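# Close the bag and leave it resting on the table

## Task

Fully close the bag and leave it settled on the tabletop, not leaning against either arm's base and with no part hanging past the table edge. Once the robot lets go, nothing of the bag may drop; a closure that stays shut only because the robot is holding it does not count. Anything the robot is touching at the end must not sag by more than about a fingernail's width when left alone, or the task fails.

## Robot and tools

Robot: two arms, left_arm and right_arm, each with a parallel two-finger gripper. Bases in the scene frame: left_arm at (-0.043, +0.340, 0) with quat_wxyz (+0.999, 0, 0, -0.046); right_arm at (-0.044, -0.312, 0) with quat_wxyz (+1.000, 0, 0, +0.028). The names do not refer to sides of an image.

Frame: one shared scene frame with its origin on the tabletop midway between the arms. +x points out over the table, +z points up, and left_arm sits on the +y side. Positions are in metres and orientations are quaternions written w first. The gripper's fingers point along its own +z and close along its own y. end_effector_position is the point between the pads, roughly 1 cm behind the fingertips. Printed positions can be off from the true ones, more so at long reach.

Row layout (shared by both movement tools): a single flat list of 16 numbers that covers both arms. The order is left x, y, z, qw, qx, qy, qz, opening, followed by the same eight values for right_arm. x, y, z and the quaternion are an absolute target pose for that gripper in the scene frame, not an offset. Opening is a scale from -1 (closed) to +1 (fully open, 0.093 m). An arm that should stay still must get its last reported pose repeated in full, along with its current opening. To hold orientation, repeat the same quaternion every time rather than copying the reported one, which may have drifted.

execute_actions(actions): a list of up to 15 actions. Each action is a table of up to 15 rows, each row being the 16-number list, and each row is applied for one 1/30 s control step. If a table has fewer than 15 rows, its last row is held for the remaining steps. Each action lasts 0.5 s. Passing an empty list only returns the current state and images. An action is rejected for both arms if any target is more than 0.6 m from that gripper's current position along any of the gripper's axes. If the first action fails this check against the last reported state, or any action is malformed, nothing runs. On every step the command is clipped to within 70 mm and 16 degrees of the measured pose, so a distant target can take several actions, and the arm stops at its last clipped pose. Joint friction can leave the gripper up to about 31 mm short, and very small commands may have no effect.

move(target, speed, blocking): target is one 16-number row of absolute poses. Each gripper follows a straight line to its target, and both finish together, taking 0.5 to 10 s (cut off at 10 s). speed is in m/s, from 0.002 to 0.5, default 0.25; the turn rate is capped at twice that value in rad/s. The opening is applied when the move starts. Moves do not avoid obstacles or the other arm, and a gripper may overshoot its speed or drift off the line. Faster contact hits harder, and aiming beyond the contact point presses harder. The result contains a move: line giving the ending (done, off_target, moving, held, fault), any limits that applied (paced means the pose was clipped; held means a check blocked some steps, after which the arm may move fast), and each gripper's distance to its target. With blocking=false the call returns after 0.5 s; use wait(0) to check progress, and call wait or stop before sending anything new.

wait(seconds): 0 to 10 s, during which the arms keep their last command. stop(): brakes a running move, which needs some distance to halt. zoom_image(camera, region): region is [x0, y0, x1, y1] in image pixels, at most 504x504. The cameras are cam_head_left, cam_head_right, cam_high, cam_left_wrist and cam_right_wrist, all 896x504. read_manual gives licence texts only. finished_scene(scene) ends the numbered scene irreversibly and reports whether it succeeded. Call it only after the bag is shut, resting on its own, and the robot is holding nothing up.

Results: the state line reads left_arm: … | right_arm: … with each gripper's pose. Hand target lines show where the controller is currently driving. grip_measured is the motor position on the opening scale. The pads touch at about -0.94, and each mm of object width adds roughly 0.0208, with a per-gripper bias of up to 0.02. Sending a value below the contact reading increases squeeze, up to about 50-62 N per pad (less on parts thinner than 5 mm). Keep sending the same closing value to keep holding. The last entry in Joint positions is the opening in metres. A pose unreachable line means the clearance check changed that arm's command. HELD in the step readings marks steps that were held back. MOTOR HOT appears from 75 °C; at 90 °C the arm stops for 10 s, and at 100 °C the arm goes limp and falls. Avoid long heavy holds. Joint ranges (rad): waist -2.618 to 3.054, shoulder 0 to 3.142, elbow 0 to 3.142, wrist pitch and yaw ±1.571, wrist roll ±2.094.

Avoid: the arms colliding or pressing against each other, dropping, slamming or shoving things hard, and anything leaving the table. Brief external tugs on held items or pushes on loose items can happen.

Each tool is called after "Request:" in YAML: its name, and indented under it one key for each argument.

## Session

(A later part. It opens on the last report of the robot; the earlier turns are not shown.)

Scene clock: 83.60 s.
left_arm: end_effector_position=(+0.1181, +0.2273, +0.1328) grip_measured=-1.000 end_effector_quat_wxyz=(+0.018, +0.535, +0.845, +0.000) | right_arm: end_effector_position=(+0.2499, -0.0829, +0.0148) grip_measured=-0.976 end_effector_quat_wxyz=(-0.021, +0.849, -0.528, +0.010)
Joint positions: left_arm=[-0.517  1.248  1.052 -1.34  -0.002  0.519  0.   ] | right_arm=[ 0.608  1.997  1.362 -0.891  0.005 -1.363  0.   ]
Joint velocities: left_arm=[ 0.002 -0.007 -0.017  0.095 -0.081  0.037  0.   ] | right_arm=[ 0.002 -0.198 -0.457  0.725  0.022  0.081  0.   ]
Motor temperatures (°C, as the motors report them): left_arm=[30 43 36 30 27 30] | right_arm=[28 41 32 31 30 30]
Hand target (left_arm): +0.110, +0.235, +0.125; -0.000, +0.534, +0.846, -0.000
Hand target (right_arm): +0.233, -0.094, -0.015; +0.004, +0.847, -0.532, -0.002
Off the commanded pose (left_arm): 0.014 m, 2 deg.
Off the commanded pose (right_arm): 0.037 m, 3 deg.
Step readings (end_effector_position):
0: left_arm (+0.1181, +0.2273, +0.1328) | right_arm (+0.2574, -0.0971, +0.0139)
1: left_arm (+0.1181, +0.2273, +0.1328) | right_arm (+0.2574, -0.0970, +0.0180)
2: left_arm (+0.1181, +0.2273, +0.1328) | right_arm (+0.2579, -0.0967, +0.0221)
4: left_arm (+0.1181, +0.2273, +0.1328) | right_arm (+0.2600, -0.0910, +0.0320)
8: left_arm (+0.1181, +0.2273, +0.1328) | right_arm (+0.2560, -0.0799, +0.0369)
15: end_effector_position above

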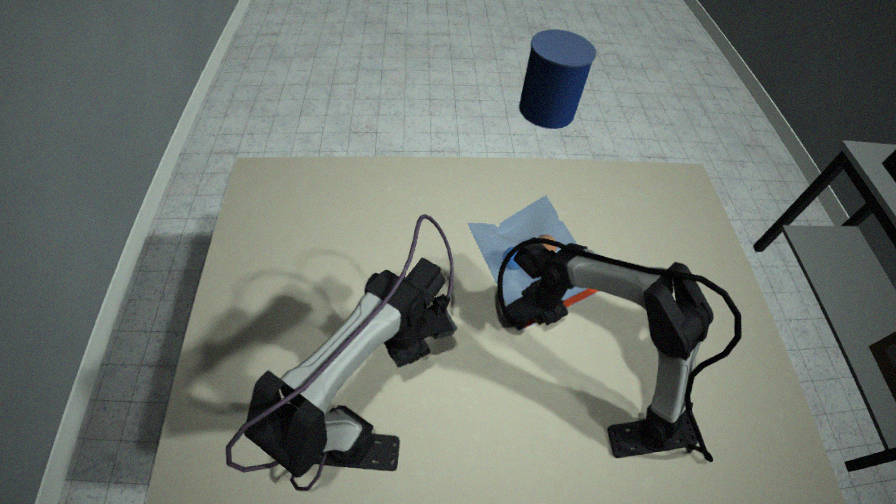

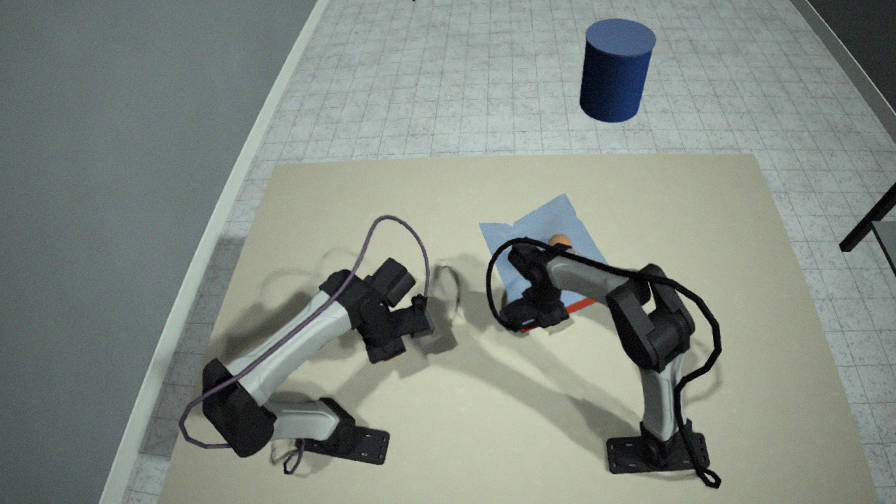

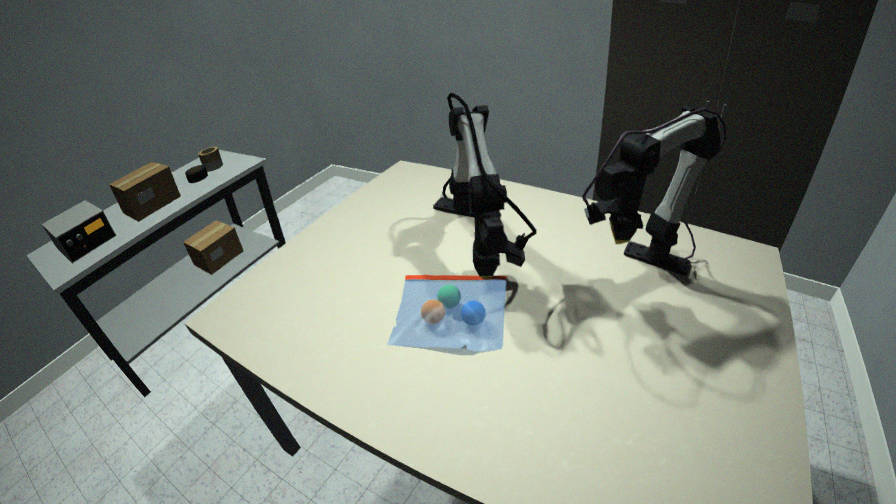

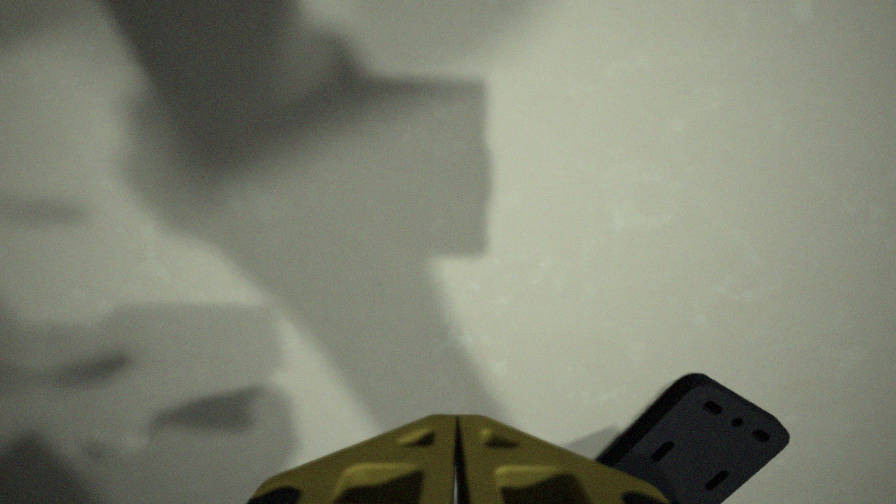

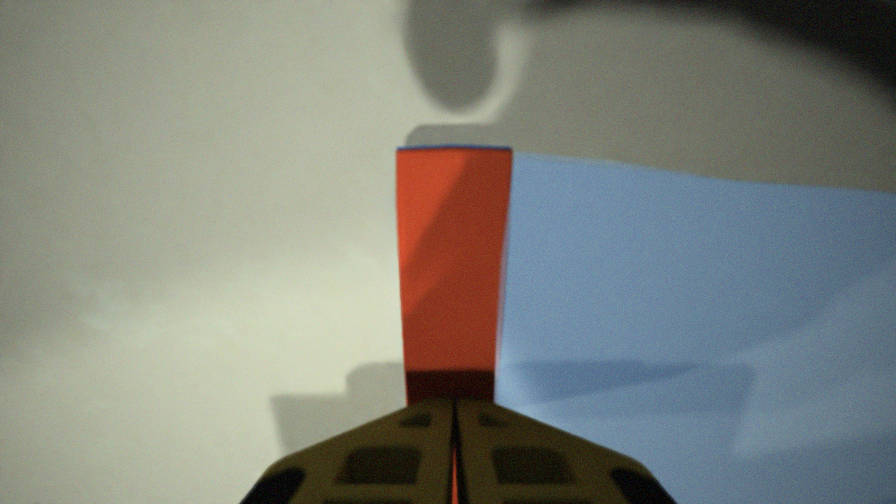

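Request:
execute_actions:
  actions:
    - [ [0.11,0.235,0.125,0,0.5336,0.8457,0,-1, 0.2502,-0.0827,0.034,0,-0.8471,0.5314,0,-1], [0.11,0.235,0.125,0,0.5336,0.8457,0,-1, 0.2492,-0.0827,0.039,0,-0.8471,0.5314,0,-1], [0.11,0.235,0.125,0,0.5336,0.8457,0,-1, 0.2402,-0.0686,0.038,0,-0.8471,0.5314,0,-1], [0.11,0.235,0.125,0,0.5336,0.8457,0,-1, 0.2402,-0.0686,0.036,0,-0.8471,0.5314,0,-1], [0.11,0.235,0.125,0,0.5336,0.8457,0,-1, 0.2402,-0.0686,0.034,0,-0.8471,0.5314,0,-1], [0.11,0.235,0.125,0,0.5336,0.8457,0,-1, 0.2402,-0.0686,0.032,0,-0.8471,0.5314,0,-1], [0.11,0.235,0.125,0,0.5336,0.8457,0,-1, 0.2402,-0.0686,0.025,0,-0.8471,0.5314,0,-1], [0.11,0.235,0.125,0,0.5336,0.8457,0,-1, 0.2402,-0.0686,0.0185,0,-0.8471,0.5314,0,-1], [0.11,0.235,0.125,0,0.5336,0.8457,0,-1, 0.2402,-0.0686,0.0135,0,-0.8471,0.5314,0,-1], [0.11,0.235,0.125,0,0.5336,0.8457,0,-1, 0.2402,-0.0686,0.0085,0,-0.8471,0.5314,0,-1], [0.11,0.235,0.125,0,0.5336,0.8457,0,-1, 0.2394,-0.0693,0.0035,0,-0.8471,0.5314,0,-1], [0.11,0.235,0.125,0,0.5336,0.8457,0,-1, 0.2379,-0.0706,-0.0015,0,-0.8471,0.5314,0,-1], [0.11,0.235,0.125,0,0.5336,0.8457,0,-1, 0.2349,-0.0732,-0.0065,0,-0.8471,0.5314,0,-1], [0.11,0.235,0.125,0,0.5336,0.8457,0,-1, 0.2315,-0.0761,-0.0115,0,-0.8471,0.5314,0,-1], [0.11,0.235,0.125,0,0.5336,0.8457,0,-1, 0.2280,-0.0790,-0.0175,0,-0.8471,0.5314,0,-1] ]

Scene clock: 85.83 s.
left_arm: end_effector_position=(+0.1181, +0.2273, +0.1328) grip_measured=-1.000 end_effector_quat_wxyz=(+0.018, +0.535, +0.845, +0.000) | right_arm: end_effector_position=(+0.2427, -0.0686, +0.0149) grip_measured=-0.976 end_effector_quat_wxyz=(-0.021, +0.849, -0.528, +0.009)
Joint positions: left_arm=[-0.517  1.248  1.052 -1.34  -0.002  0.519  0.   ] | right_arm=[ 0.65   2.008  1.379 -0.896  0.005 -1.321  0.   ]
Joint velocities: left_arm=[-0.002  0.007 -0.002  0.007 -0.022 -0.051  0.   ] | right_arm=[-0.017 -0.232 -0.457  0.667  0.037  0.007  0.   ]
Motor temperatures (°C, as the motors report them): left_arm=[30 42 36 30 27 30] | right_arm=[28 41 32 31 30 30]
Hand target (left_arm): +0.110, +0.235, +0.125; -0.000, +0.534, +0.846, -0.000
Hand target (right_arm): +0.227, -0.081, -0.015; +0.004, +0.847, -0.531, -0.001
Off the commanded pose (left_arm): 0.014 m, 2 deg.
Off the commanded pose (right_arm): 0.037 m, 3 deg.
Step readings (end_effector_position):
0: left_arm (+0.1181, +0.2273, +0.1328) | right_arm (+0.2504, -0.0825, +0.0140)
1: left_arm (+0.1181, +0.2273, +0.1328) | right_arm (+0.2505, -0.0824, +0.0181)
2: left_arm (+0.1181, +0.2273, +0.1328) | right_arm (+0.2511, -0.0820, +0.0221)
4: left_arm (+0.1181, +0.2273, +0.1328) | right_arm (+0.2528, -0.0764, +0.0320)
8: left_arm (+0.1181, +0.2273, +0.1328) | right_arm (+0.2488, -0.0651, +0.0374)
15: end_effector_position above

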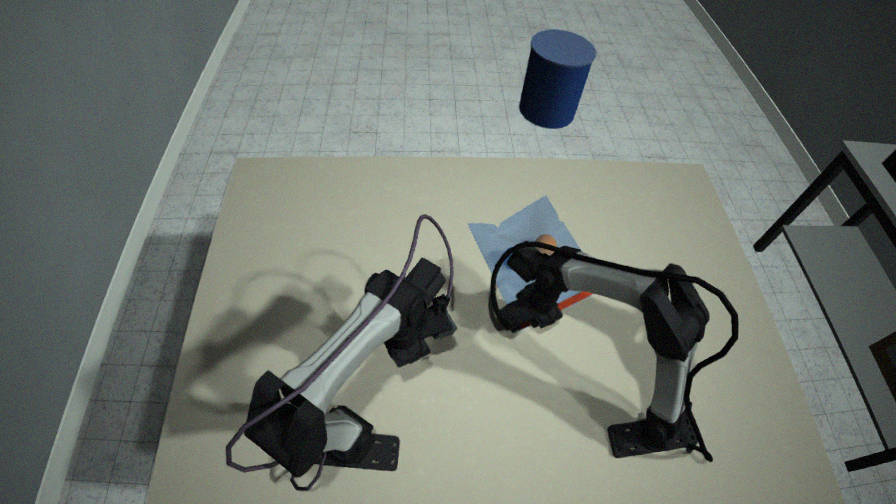

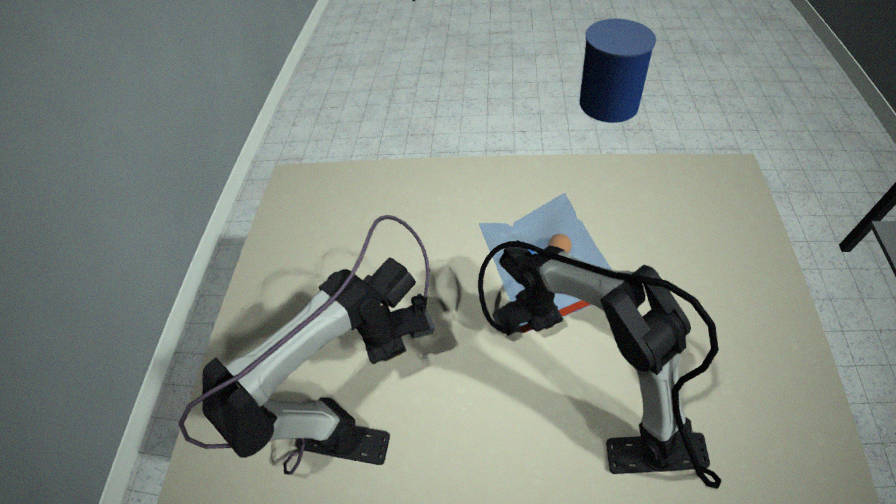

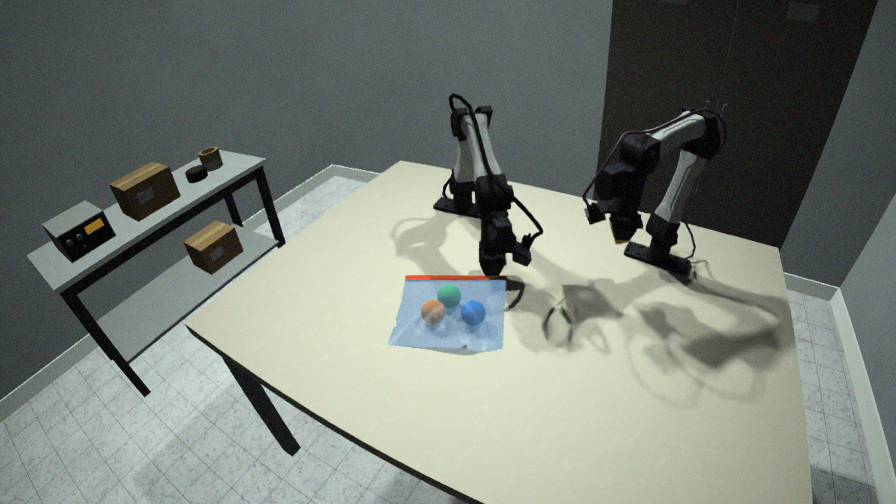

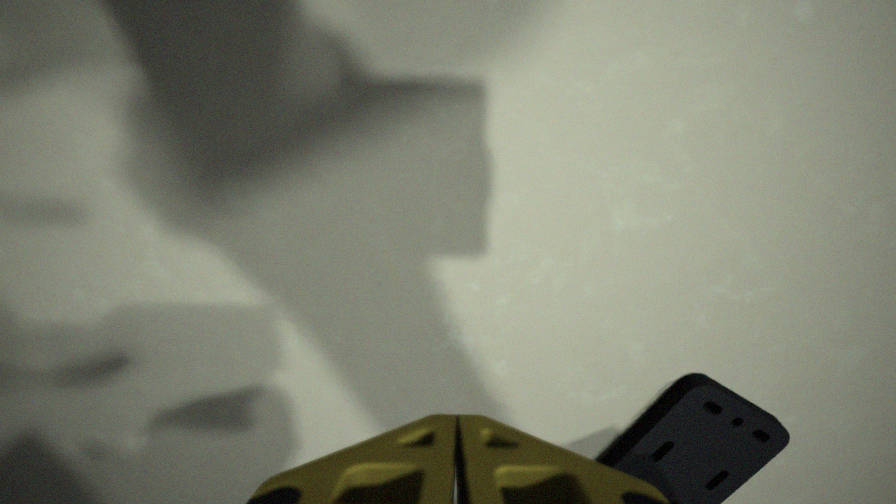

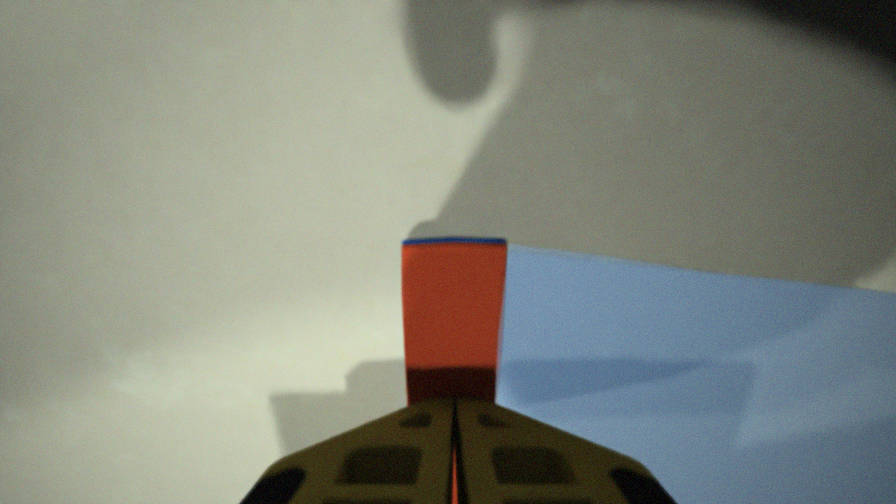

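Request:
execute_actions:
  actions:
    - [ [0.11,0.235,0.125,0,0.5336,0.8457,0,-1, 0.2430,-0.0684,0.034,0,-0.8471,0.5314,0,-1], [0.11,0.235,0.125,0,0.5336,0.8457,0,-1, 0.2420,-0.0684,0.039,0,-0.8471,0.5314,0,-1], [0.11,0.235,0.125,0,0.5336,0.8457,0,-1, 0.2332,-0.0542,0.038,0,-0.8471,0.5314,0,-1], [0.11,0.235,0.125,0,0.5336,0.8457,0,-1, 0.2332,-0.0542,0.036,0,-0.8471,0.5314,0,-1], [0.11,0.235,0.125,0,0.5336,0.8457,0,-1, 0.2332,-0.0542,0.034,0,-0.8471,0.5314,0,-1], [0.11,0.235,0.125,0,0.5336,0.8457,0,-1, 0.2332,-0.0542,0.032,0,-0.8471,0.5314,0,-1], [0.11,0.235,0.125,0,0.5336,0.8457,0,-1, 0.2332,-0.0542,0.025,0,-0.8471,0.5314,0,-1], [0.11,0.235,0.125,0,0.5336,0.8457,0,-1, 0.2332,-0.0542,0.0185,0,-0.8471,0.5314,0,-1], [0.11,0.235,0.125,0,0.5336,0.8457,0,-1, 0.2332,-0.0542,0.0135,0,-0.8471,0.5314,0,-1], [0.11,0.235,0.125,0,0.5336,0.8457,0,-1, 0.2332,-0.0542,0.0085,0,-0.8471,0.5314,0,-1], [0.11,0.235,0.125,0,0.5336,0.8457,0,-1, 0.2325,-0.0549,0.0035,0,-0.8471,0.5314,0,-1], [0.11,0.235,0.125,0,0.5336,0.8457,0,-1, 0.2310,-0.0562,-0.0015,0,-0.8471,0.5314,0,-1], [0.11,0.235,0.125,0,0.5336,0.8457,0,-1, 0.2281,-0.0590,-0.0065,0,-0.8471,0.5314,0,-1], [0.11,0.235,0.125,0,0.5336,0.8457,0,-1, 0.2248,-0.0620,-0.0115,0,-0.8471,0.5314,0,-1], [0.11,0.235,0.125,0,0.5336,0.8457,0,-1, 0.2215,-0.0651,-0.0175,0,-0.8471,0.5314,0,-1] ]

Scene clock: 88.97 s.
left_arm: end_effector_position=(+0.1181, +0.2273, +0.1328) grip_measured=-1.000 end_effector_quat_wxyz=(+0.018, +0.535, +0.845, +0.000) | right_arm: end_effector_position=(+0.2357, -0.0540, +0.0151) grip_measured=-0.976 end_effector_quat_wxyz=(-0.022, +0.849, -0.528, +0.008)
Joint positions: left_arm=[-0.517  1.248  1.052 -1.34  -0.002  0.519  0.   ] | right_arm=[ 0.691  2.023  1.402 -0.904  0.005 -1.28   0.   ]
Joint velocities: left_arm=[-0.002 -0.007 -0.007  0.007  0.007 -0.095  0.   ] | right_arm=[ 0.002 -0.242 -0.462  0.667  0.007 -0.022  0.   ]
Motor temperatures (°C, as the motors report them): left_arm=[30 42 36 30 27 30] | right_arm=[28 41 32 31 30 30]
Hand target (left_arm): +0.110, +0.235, +0.125; -0.000, +0.534, +0.846, -0.000
Hand target (right_arm): +0.220, -0.067, -0.015; +0.004, +0.847, -0.532, -0.001
Off the commanded pose (left_arm): 0.014 m, 2 deg.
Off the commanded pose (right_arm): 0.037 m, 3 deg.
Step readings (end_effector_position):
0: left_arm (+0.1181, +0.2273, +0.1328) | right_arm (+0.2432, -0.0682, +0.0140)
1: left_arm (+0.1181, +0.2273, +0.1328) | right_arm (+0.2432, -0.0681, +0.0182)
2: left_arm (+0.1181, +0.2273, +0.1328) | right_arm (+0.2437, -0.0677, +0.0222)
4: left_arm (+0.1181, +0.2273, +0.1328) | right_arm (+0.2456, -0.0617, +0.0324)
8: left_arm (+0.1181, +0.2273, +0.1328) | right_arm (+0.2418, -0.0503, +0.0386)
15: end_effector_position above

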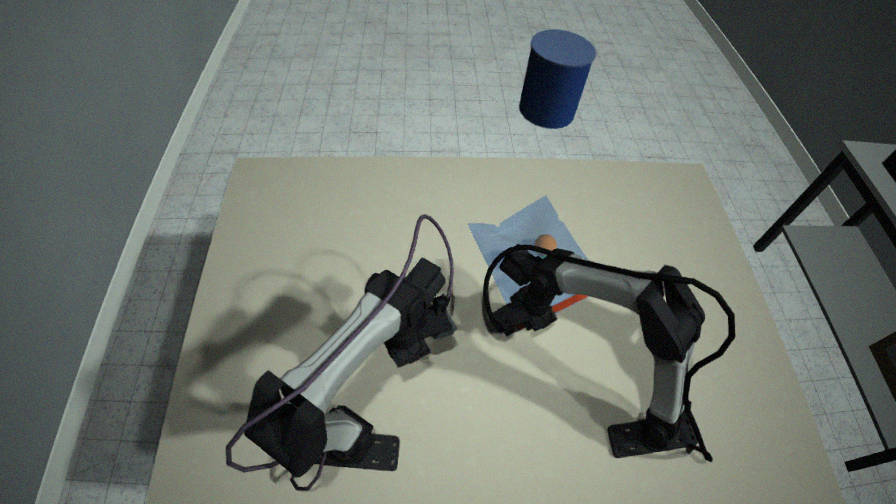

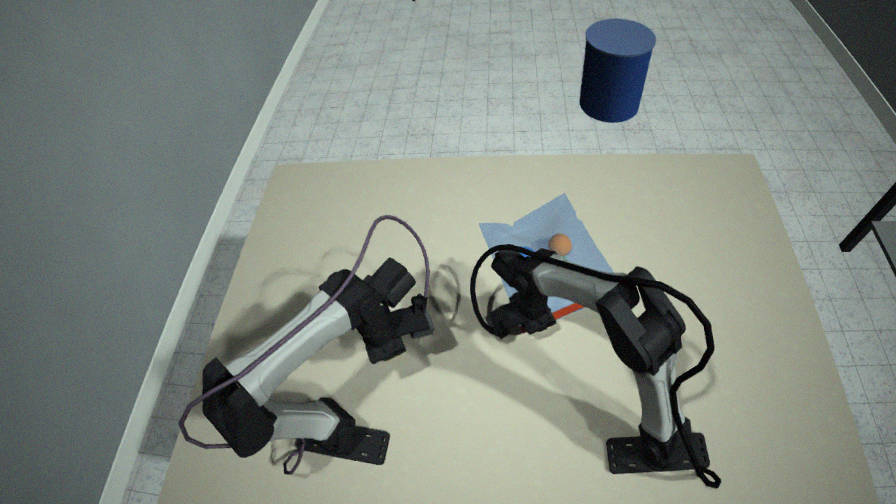

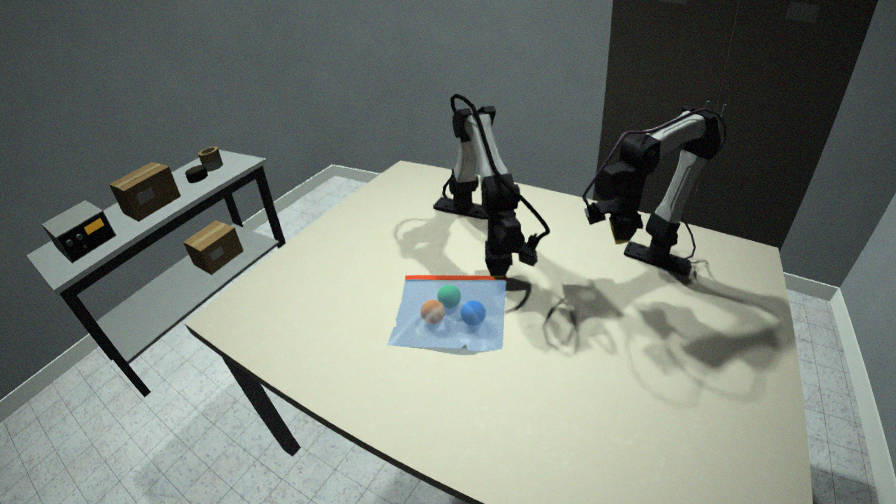

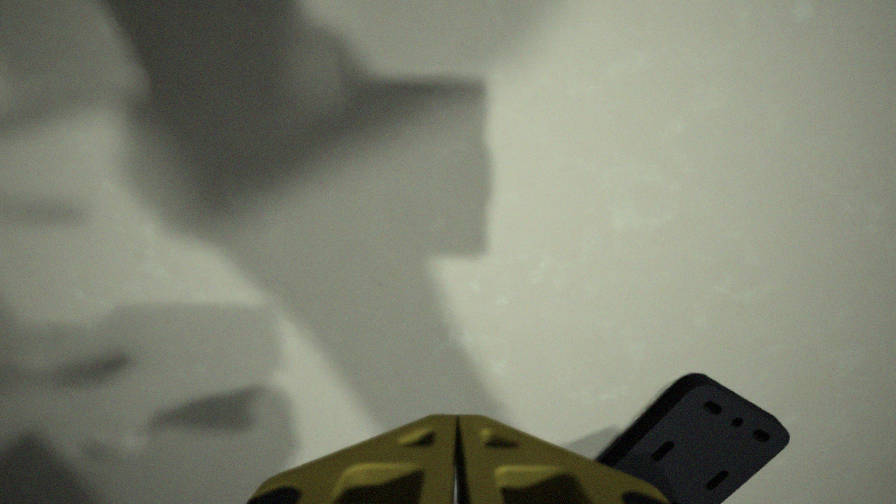

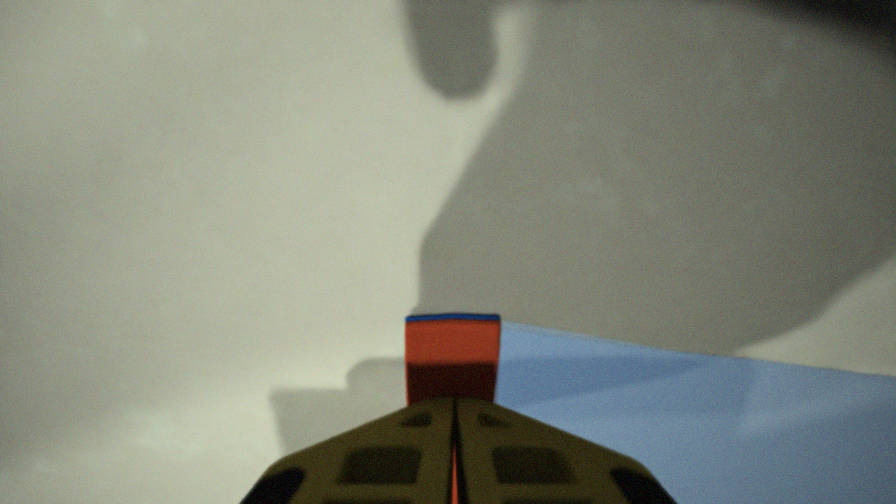

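Request:
execute_actions:
  actions:
    - [ [0.11,0.235,0.125,0,0.5336,0.8457,0,-1, 0.2360,-0.0538,0.034,0,-0.8471,0.5314,0,-1], [0.11,0.235,0.125,0,0.5336,0.8457,0,-1, 0.2350,-0.0538,0.039,0,-0.8471,0.5314,0,-1], [0.11,0.235,0.125,0,0.5336,0.8457,0,-1, 0.2265,-0.0409,0.038,0,-0.8471,0.5314,0,-1], [0.11,0.235,0.125,0,0.5336,0.8457,0,-1, 0.2265,-0.0409,0.036,0,-0.8471,0.5314,0,-1], [0.11,0.235,0.125,0,0.5336,0.8457,0,-1, 0.2265,-0.0409,0.034,0,-0.8471,0.5314,0,-1], [0.11,0.235,0.125,0,0.5336,0.8457,0,-1, 0.2265,-0.0409,0.032,0,-0.8471,0.5314,0,-1], [0.11,0.235,0.125,0,0.5336,0.8457,0,-1, 0.2265,-0.0409,0.025,0,-0.8471,0.5314,0,-1], [0.11,0.235,0.125,0,0.5336,0.8457,0,-1, 0.2265,-0.0409,0.0185,0,-0.8471,0.5314,0,-1], [0.11,0.235,0.125,0,0.5336,0.8457,0,-1, 0.2265,-0.0409,0.0135,0,-0.8471,0.5314,0,-1], [0.11,0.235,0.125,0,0.5336,0.8457,0,-1, 0.2265,-0.0409,0.0085,0,-0.8471,0.5314,0,-1], [0.11,0.235,0.125,0,0.5336,0.8457,0,-1, 0.2258,-0.0416,0.0035,0,-0.8471,0.5314,0,-1], [0.11,0.235,0.125,0,0.5336,0.8457,0,-1, 0.2244,-0.0430,-0.0015,0,-0.8471,0.5314,0,-1], [0.11,0.235,0.125,0,0.5336,0.8457,0,-1, 0.2216,-0.0459,-0.0065,0,-0.8471,0.5314,0,-1], [0.11,0.235,0.125,0,0.5336,0.8457,0,-1, 0.2184,-0.0490,-0.0115,0,-0.8471,0.5314,0,-1], [0.11,0.235,0.125,0,0.5336,0.8457,0,-1, 0.2152,-0.0522,-0.0175,0,-0.8471,0.5314,0,-1] ]

Scene clock: 91.87 s.
left_arm: end_effector_position=(+0.1181, +0.2273, +0.1328) grip_measured=-1.000 end_effector_quat_wxyz=(+0.018, +0.535, +0.845, +0.000) | right_arm: end_effector_position=(+0.2289, -0.0410, +0.0151) grip_measured=-0.976 end_effector_quat_wxyz=(-0.022, +0.849, -0.529, +0.008)
Joint positions: left_arm=[-0.517  1.248  1.052 -1.34  -0.002  0.519  0.   ] | right_arm=[ 0.728  2.038  1.426 -0.912  0.005 -1.243  0.   ]
Joint velocities: left_arm=[-0.002 -0.007  0.007  0.051  0.066  0.037  0.   ] | right_arm=[-0.002 -0.252 -0.491  0.681  0.037  0.022  0.   ]
Motor temperatures (°C, as the motors report them): left_arm=[30 42 36 30 27 30] | right_arm=[28 42 32 31 30 30]
Hand target (left_arm): +0.110, +0.235, +0.125; -0.000, +0.534, +0.846, -0.000
Hand target (right_arm): +0.214, -0.054, -0.015; +0.004, +0.847, -0.531, -0.001
Off the commanded pose (left_arm): 0.014 m, 2 deg.
Off the commanded pose (right_arm): 0.037 m, 3 deg.
Step readings (end_effector_position):
0: left_arm (+0.1181, +0.2273, +0.1328) | right_arm (+0.2363, -0.0535, +0.0142)
1: left_arm (+0.1181, +0.2273, +0.1328) | right_arm (+0.2363, -0.0534, +0.0182)
2: left_arm (+0.1181, +0.2273, +0.1328) | right_arm (+0.2368, -0.0530, +0.0223)
4: left_arm (+0.1181, +0.2273, +0.1328) | right_arm (+0.2388, -0.0472, +0.0325)
8: left_arm (+0.1181, +0.2273, +0.1328) | right_arm (+0.2352, -0.0366, +0.0388)
15: end_effector_position above

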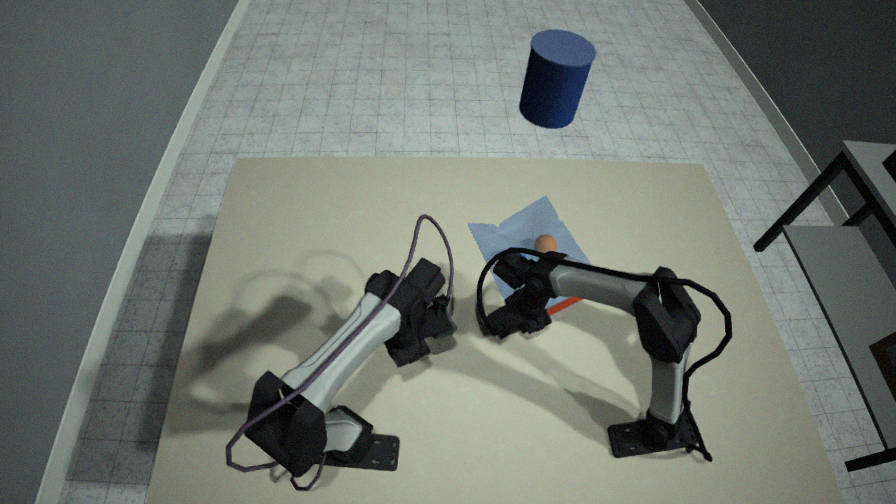

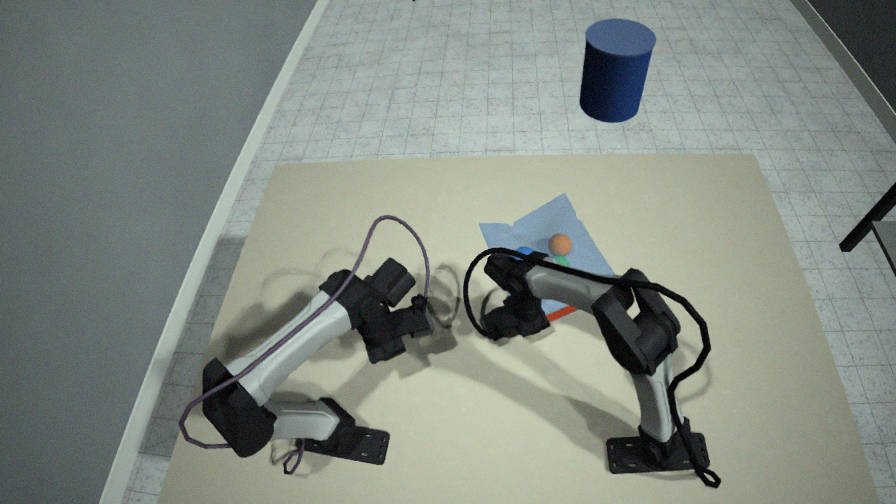

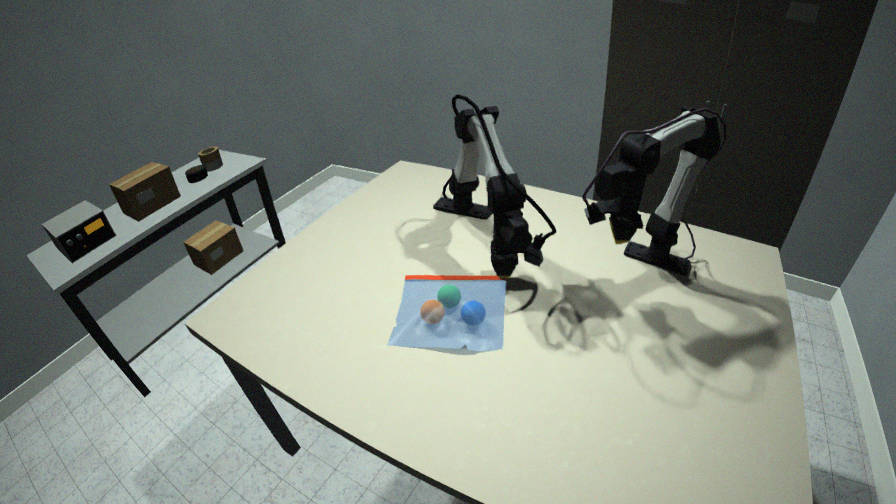

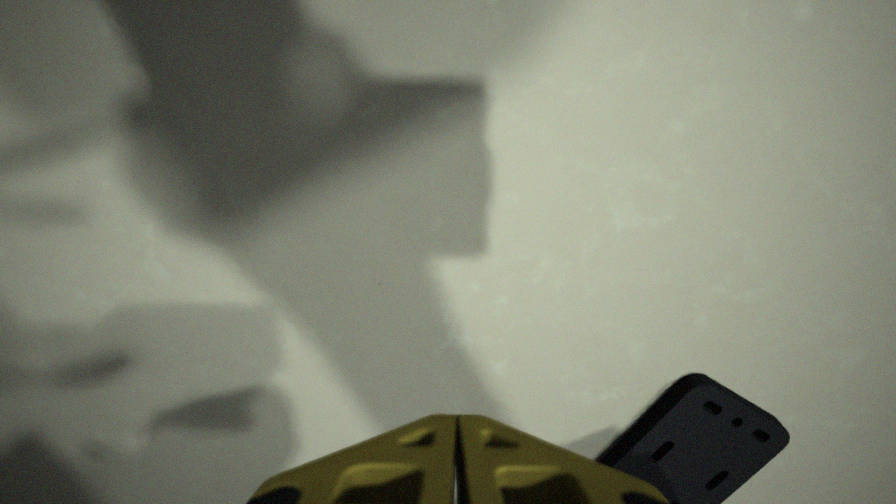

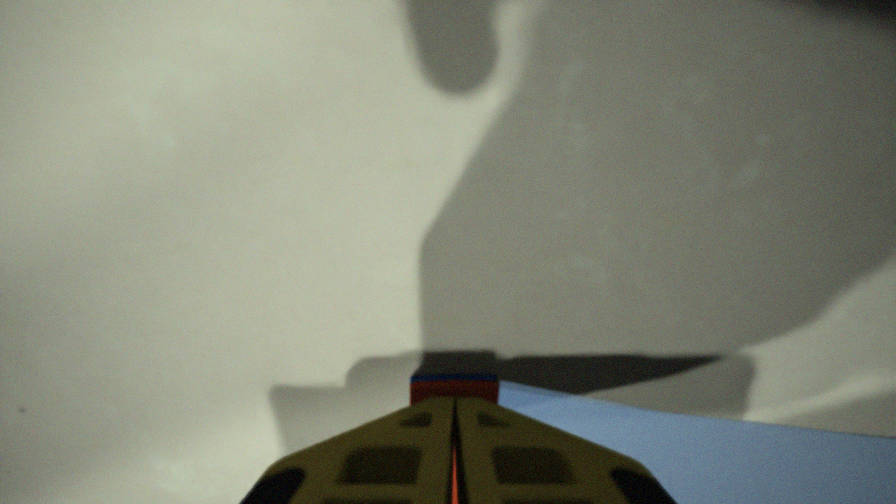

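Request:
zoom_image:
  camera: "cam_high"
  region: [380, 255, 524, 336]

Region (380, 255, 524, 336) of cam_high's 896x504 image, scaled by 3.500, with more detail than that image has; it fills the top 284 rows of this view, and the rest is white.

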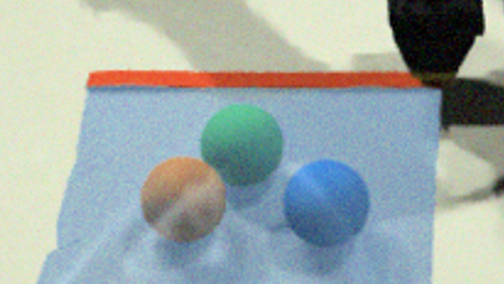

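Request:
execute_actions:
  actions:
    - [ [0.11,0.235,0.125,0,0.5336,0.8457,0,-1, 0.2292,-0.0408,0.034,0,-0.8471,0.5314,0,-1], [0.11,0.235,0.125,0,0.5336,0.8457,0,-1, 0.2285,-0.0412,0.045,0,-0.8471,0.5314,0,-1], [0.11,0.235,0.125,0,0.5336,0.8457,0,-1, 0.2285,-0.0412,0.055,0,-0.8471,0.5314,0,-1], [0.11,0.235,0.125,0,0.5336,0.8457,0,-1, 0.2298,-0.0426,0.0582,0,-0.8458,0.5335,0,-1], [0.11,0.235,0.125,0,0.5336,0.8457,0,-1, 0.2317,-0.0482,0.0589,0,-0.8422,0.5392,0,-1], [0.11,0.235,0.125,0,0.5336,0.8457,0,-1, 0.2345,-0.0570,0.060,0,-0.8361,0.5486,0,-1], [0.11,0.235,0.125,0,0.5336,0.8457,0,-1, 0.2379,-0.0689,0.0614,0,-0.8279,0.5609,0,-1], [0.11,0.235,0.125,0,0.5336,0.8457,0,-1, 0.2415,-0.0833,0.0632,0,-0.8175,0.5759,0,-1], [0.11,0.235,0.125,0,0.5336,0.8457,0,-1, 0.2447,-0.1001,0.0653,0,-0.8052,0.5930,0,-1], [0.11,0.235,0.125,0,0.5336,0.8457,0,-1, 0.2473,-0.1187,0.0676,0,-0.7910,0.6118,0,-1], [0.11,0.235,0.125,0,0.5336,0.8457,0,-1, 0.2489,-0.1387,0.0701,0,-0.7749,0.6320,0,-1], [0.11,0.235,0.125,0,0.5336,0.8457,0,-1, 0.2491,-0.1597,0.0728,0,-0.7571,0.6533,0,-1], [0.11,0.235,0.125,0,0.5336,0.8457,0,-1, 0.2479,-0.1812,0.0756,0,-0.7379,0.6749,0,-1], [0.11,0.235,0.125,0,0.5336,0.8457,0,-1, 0.2451,-0.2027,0.0785,0,-0.7173,0.6968,0,-1], [0.11,0.235,0.125,0,0.5336,0.8457,0,-1, 0.2407,-0.2239,0.0815,0,-0.6957,0.7184,0,-1] ]
    - [ [0.11,0.235,0.125,0,0.5336,0.8457,0,-1, 0.2348,-0.2441,0.0845,0,-0.6733,0.7394,0,-1], [0.11,0.235,0.125,0,0.5336,0.8457,0,-1, 0.2276,-0.2632,0.0875,0,-0.6504,0.7596,0,-1], [0.11,0.235,0.125,0,0.5336,0.8457,0,-1, 0.2193,-0.2808,0.0904,0,-0.6273,0.7788,0,-1], [0.11,0.235,0.125,0,0.5336,0.8457,0,-1, 0.2102,-0.2967,0.0932,0,-0.6045,0.7966,0,-1], [0.11,0.235,0.125,0,0.5336,0.8457,0,-1, 0.2007,-0.3108,0.0959,0,-0.5821,0.8131,0,-1], [0.11,0.235,0.125,0,0.5336,0.8457,0,-1, 0.1911,-0.3230,0.0984,0,-0.5609,0.8279,0,-1], [0.11,0.235,0.125,0,0.5336,0.8457,0,-1, 0.1819,-0.3333,0.1007,0,-0.5413,0.8409,0,-1], [0.11,0.235,0.125,0,0.5336,0.8457,0,-1, 0.1732,-0.3418,0.1028,0,-0.5234,0.8521,0,-1], [0.11,0.235,0.125,0,0.5336,0.8457,0,-1, 0.1655,-0.3485,0.1046,0,-0.5078,0.8615,0,-1], [0.11,0.235,0.125,0,0.5336,0.8457,0,-1, 0.1592,-0.3537,0.106,0,-0.4950,0.8689,0,-1], [0.11,0.235,0.125,0,0.5336,0.8457,0,-1, 0.1543,-0.3573,0.1071,0,-0.4853,0.8744,0,-1], [0.11,0.235,0.125,0,0.5336,0.8457,0,-1, 0.1512,-0.3594,0.1078,0,-0.4793,0.8777,0,-1], [0.11,0.235,0.125,0,0.5336,0.8457,0,-1, 0.150,-0.360,0.108,0,-0.4772,0.8788,0,-1] ]

Scene clock: 106.07 s.
left_arm: end_effector_position=(+0.1181, +0.2273, +0.1328) grip_measured=-1.000 end_effector_quat_wxyz=(+0.018, +0.535, +0.845, +0.000) | right_arm: end_effector_position=(+0.1690, -0.3632, +0.1097) grip_measured=-0.976 end_effector_quat_wxyz=(+0.015, -0.467, +0.884, -0.021)
Joint positions: left_arm=[-0.517  1.248  1.052 -1.34  -0.002  0.519  0.   ] | right_arm=[-0.281  1.324  1.014 -1.211  0.012 -1.197  0.   ]
Joint velocities: left_arm=[-0.022  0.002  0.007 -0.022 -0.007  0.051  0.   ] | right_arm=[-0.212 -0.168 -0.012 -0.242 -0.066 -0.183  0.   ]
Motor temperatures (°C, as the motors report them): left_arm=[30 41 36 30 27 30] | right_arm=[28 42 32 31 30 30]
Hand target (left_arm): +0.110, +0.235, +0.125; -0.000, +0.534, +0.846, -0.000
Hand target (right_arm): +0.154, -0.361, +0.107; +0.001, -0.477, +0.879, -0.004
Off the commanded pose (left_arm): 0.014 m, 2 deg.
Off the commanded pose (right_arm): 0.019 m, 3 deg.
Step readings (end_effector_position; steps 1 to 15: 1st action; 16 to 30: 2nd action):
0: left_arm (+0.1181, +0.2273, +0.1328) | right_arm (+0.2294, -0.0405, +0.0139)
1: left_arm (+0.1181, +0.2273, +0.1328) | right_arm (+0.2296, -0.0403, +0.0183)
2: left_arm (+0.1181, +0.2273, +0.1328) | right_arm (+0.2299, -0.0400, +0.0227)
4: left_arm (+0.1181, +0.2273, +0.1328) | right_arm (+0.2329, -0.0370, +0.0362)
8: left_arm (+0.1181, +0.2273, +0.1328) | right_arm (+0.2409, -0.0437, +0.0536)
15: left_arm (+0.1181, +0.2273, +0.1328) | right_arm (+0.2587, -0.1590, +0.0682)
16: left_arm (+0.1181, +0.2273, +0.1328) | right_arm (+0.2578, -0.1794, +0.0703)
17: left_arm (+0.1181, +0.2273, +0.1328) | right_arm (+0.2553, -0.1994, +0.0725)
19: left_arm (+0.1181, +0.2273, +0.1328) | right_arm (+0.2466, -0.2379, +0.0775)
23: left_arm (+0.1181, +0.2273, +0.1328) | right_arm (+0.2163, -0.3065, +0.0895)
30: end_effector_position above

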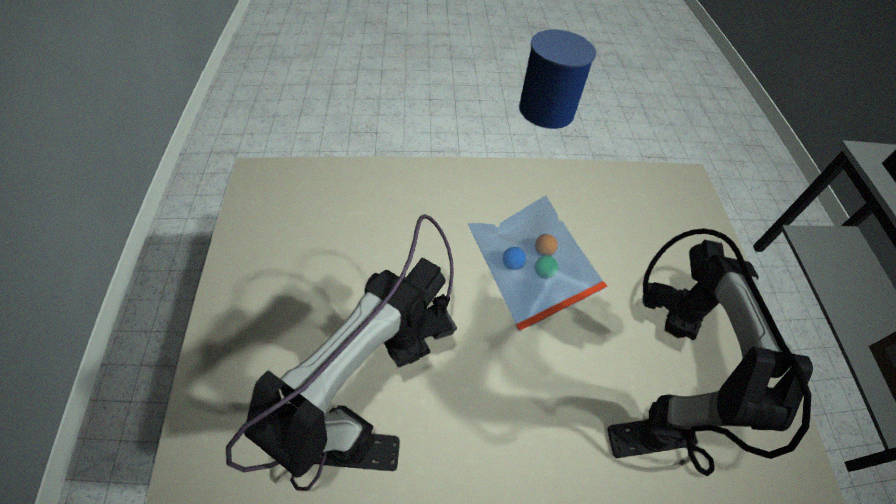

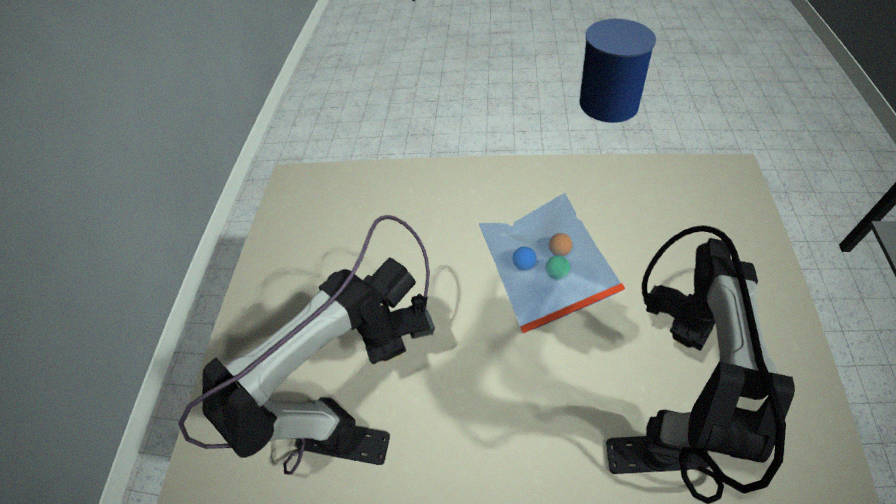

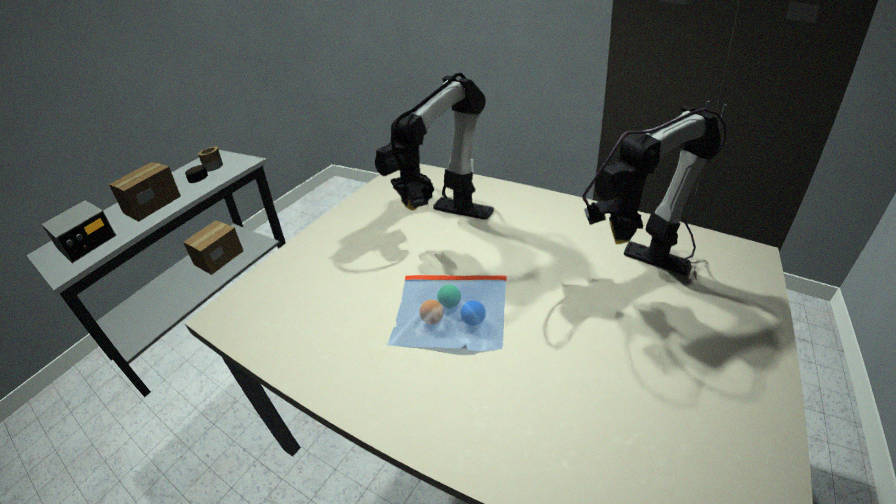

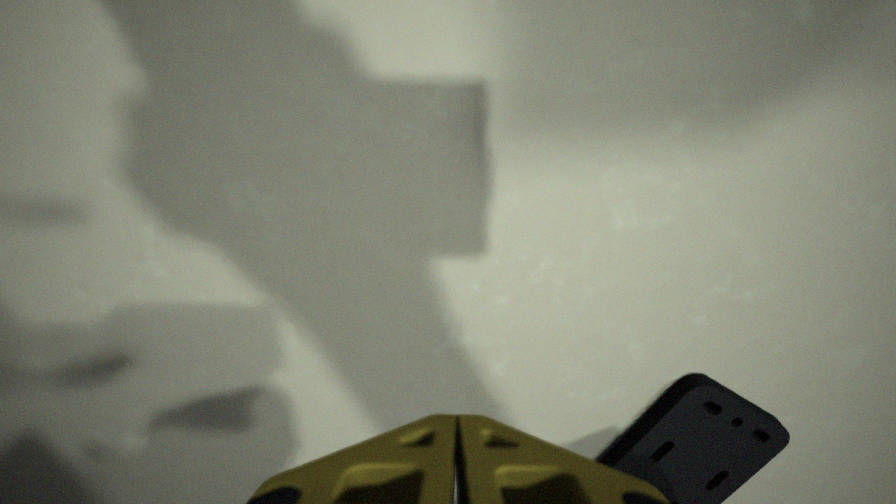

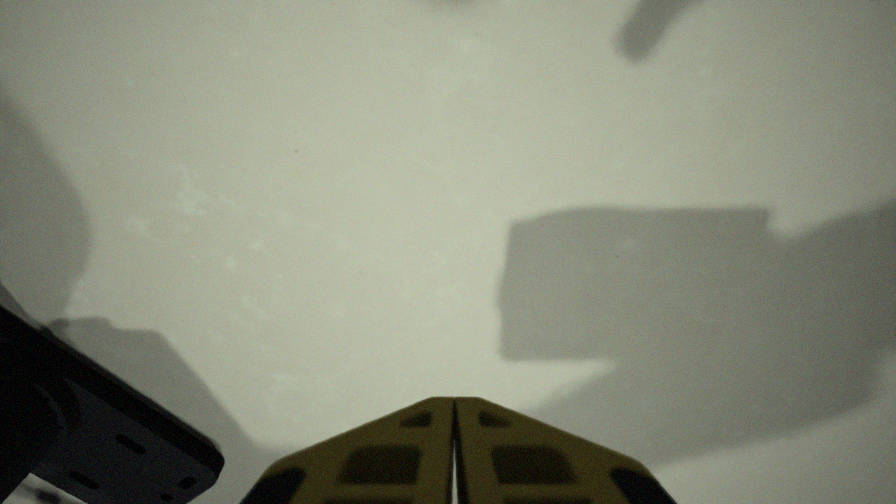

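Request:
zoom_image:
  camera: "cam_head_right"
  region: [510, 270, 636, 341]

Request:
zoom_image:
  camera: "cam_head_right"
  region: [580, 275, 636, 310]

Request:
zoom_image:
  camera: "cam_head_left"
  region: [505, 270, 617, 337]

Region (510, 270, 636, 341) of cam_head_right's 896x504 image, scaled by 4.000, with more detail than that image has; it fills the top 284 rows of this view, and the rest is white.

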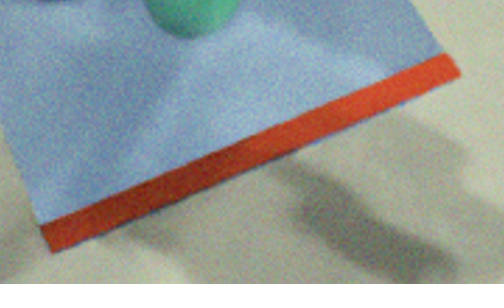

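Region (580, 275, 636, 310) of cam_head_right's 896x504 image, scaled by 9.000, with more detail than that image has; it fills the top 315 rows of this view, and the rest is white.

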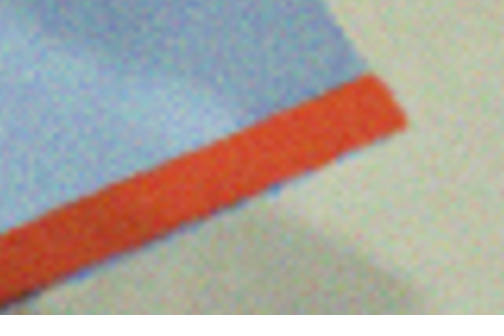

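Region (505, 270, 617, 337) of cam_head_left's 896x504 image, scaled by 4.500, with more detail than that image has; it fills the top 302 rows of this view, and the rest is white.

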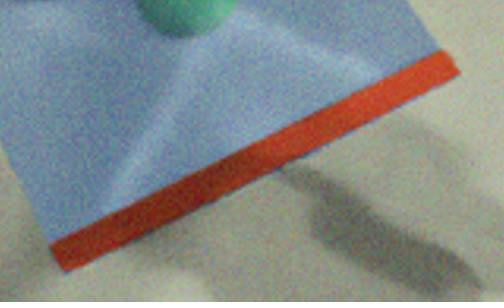

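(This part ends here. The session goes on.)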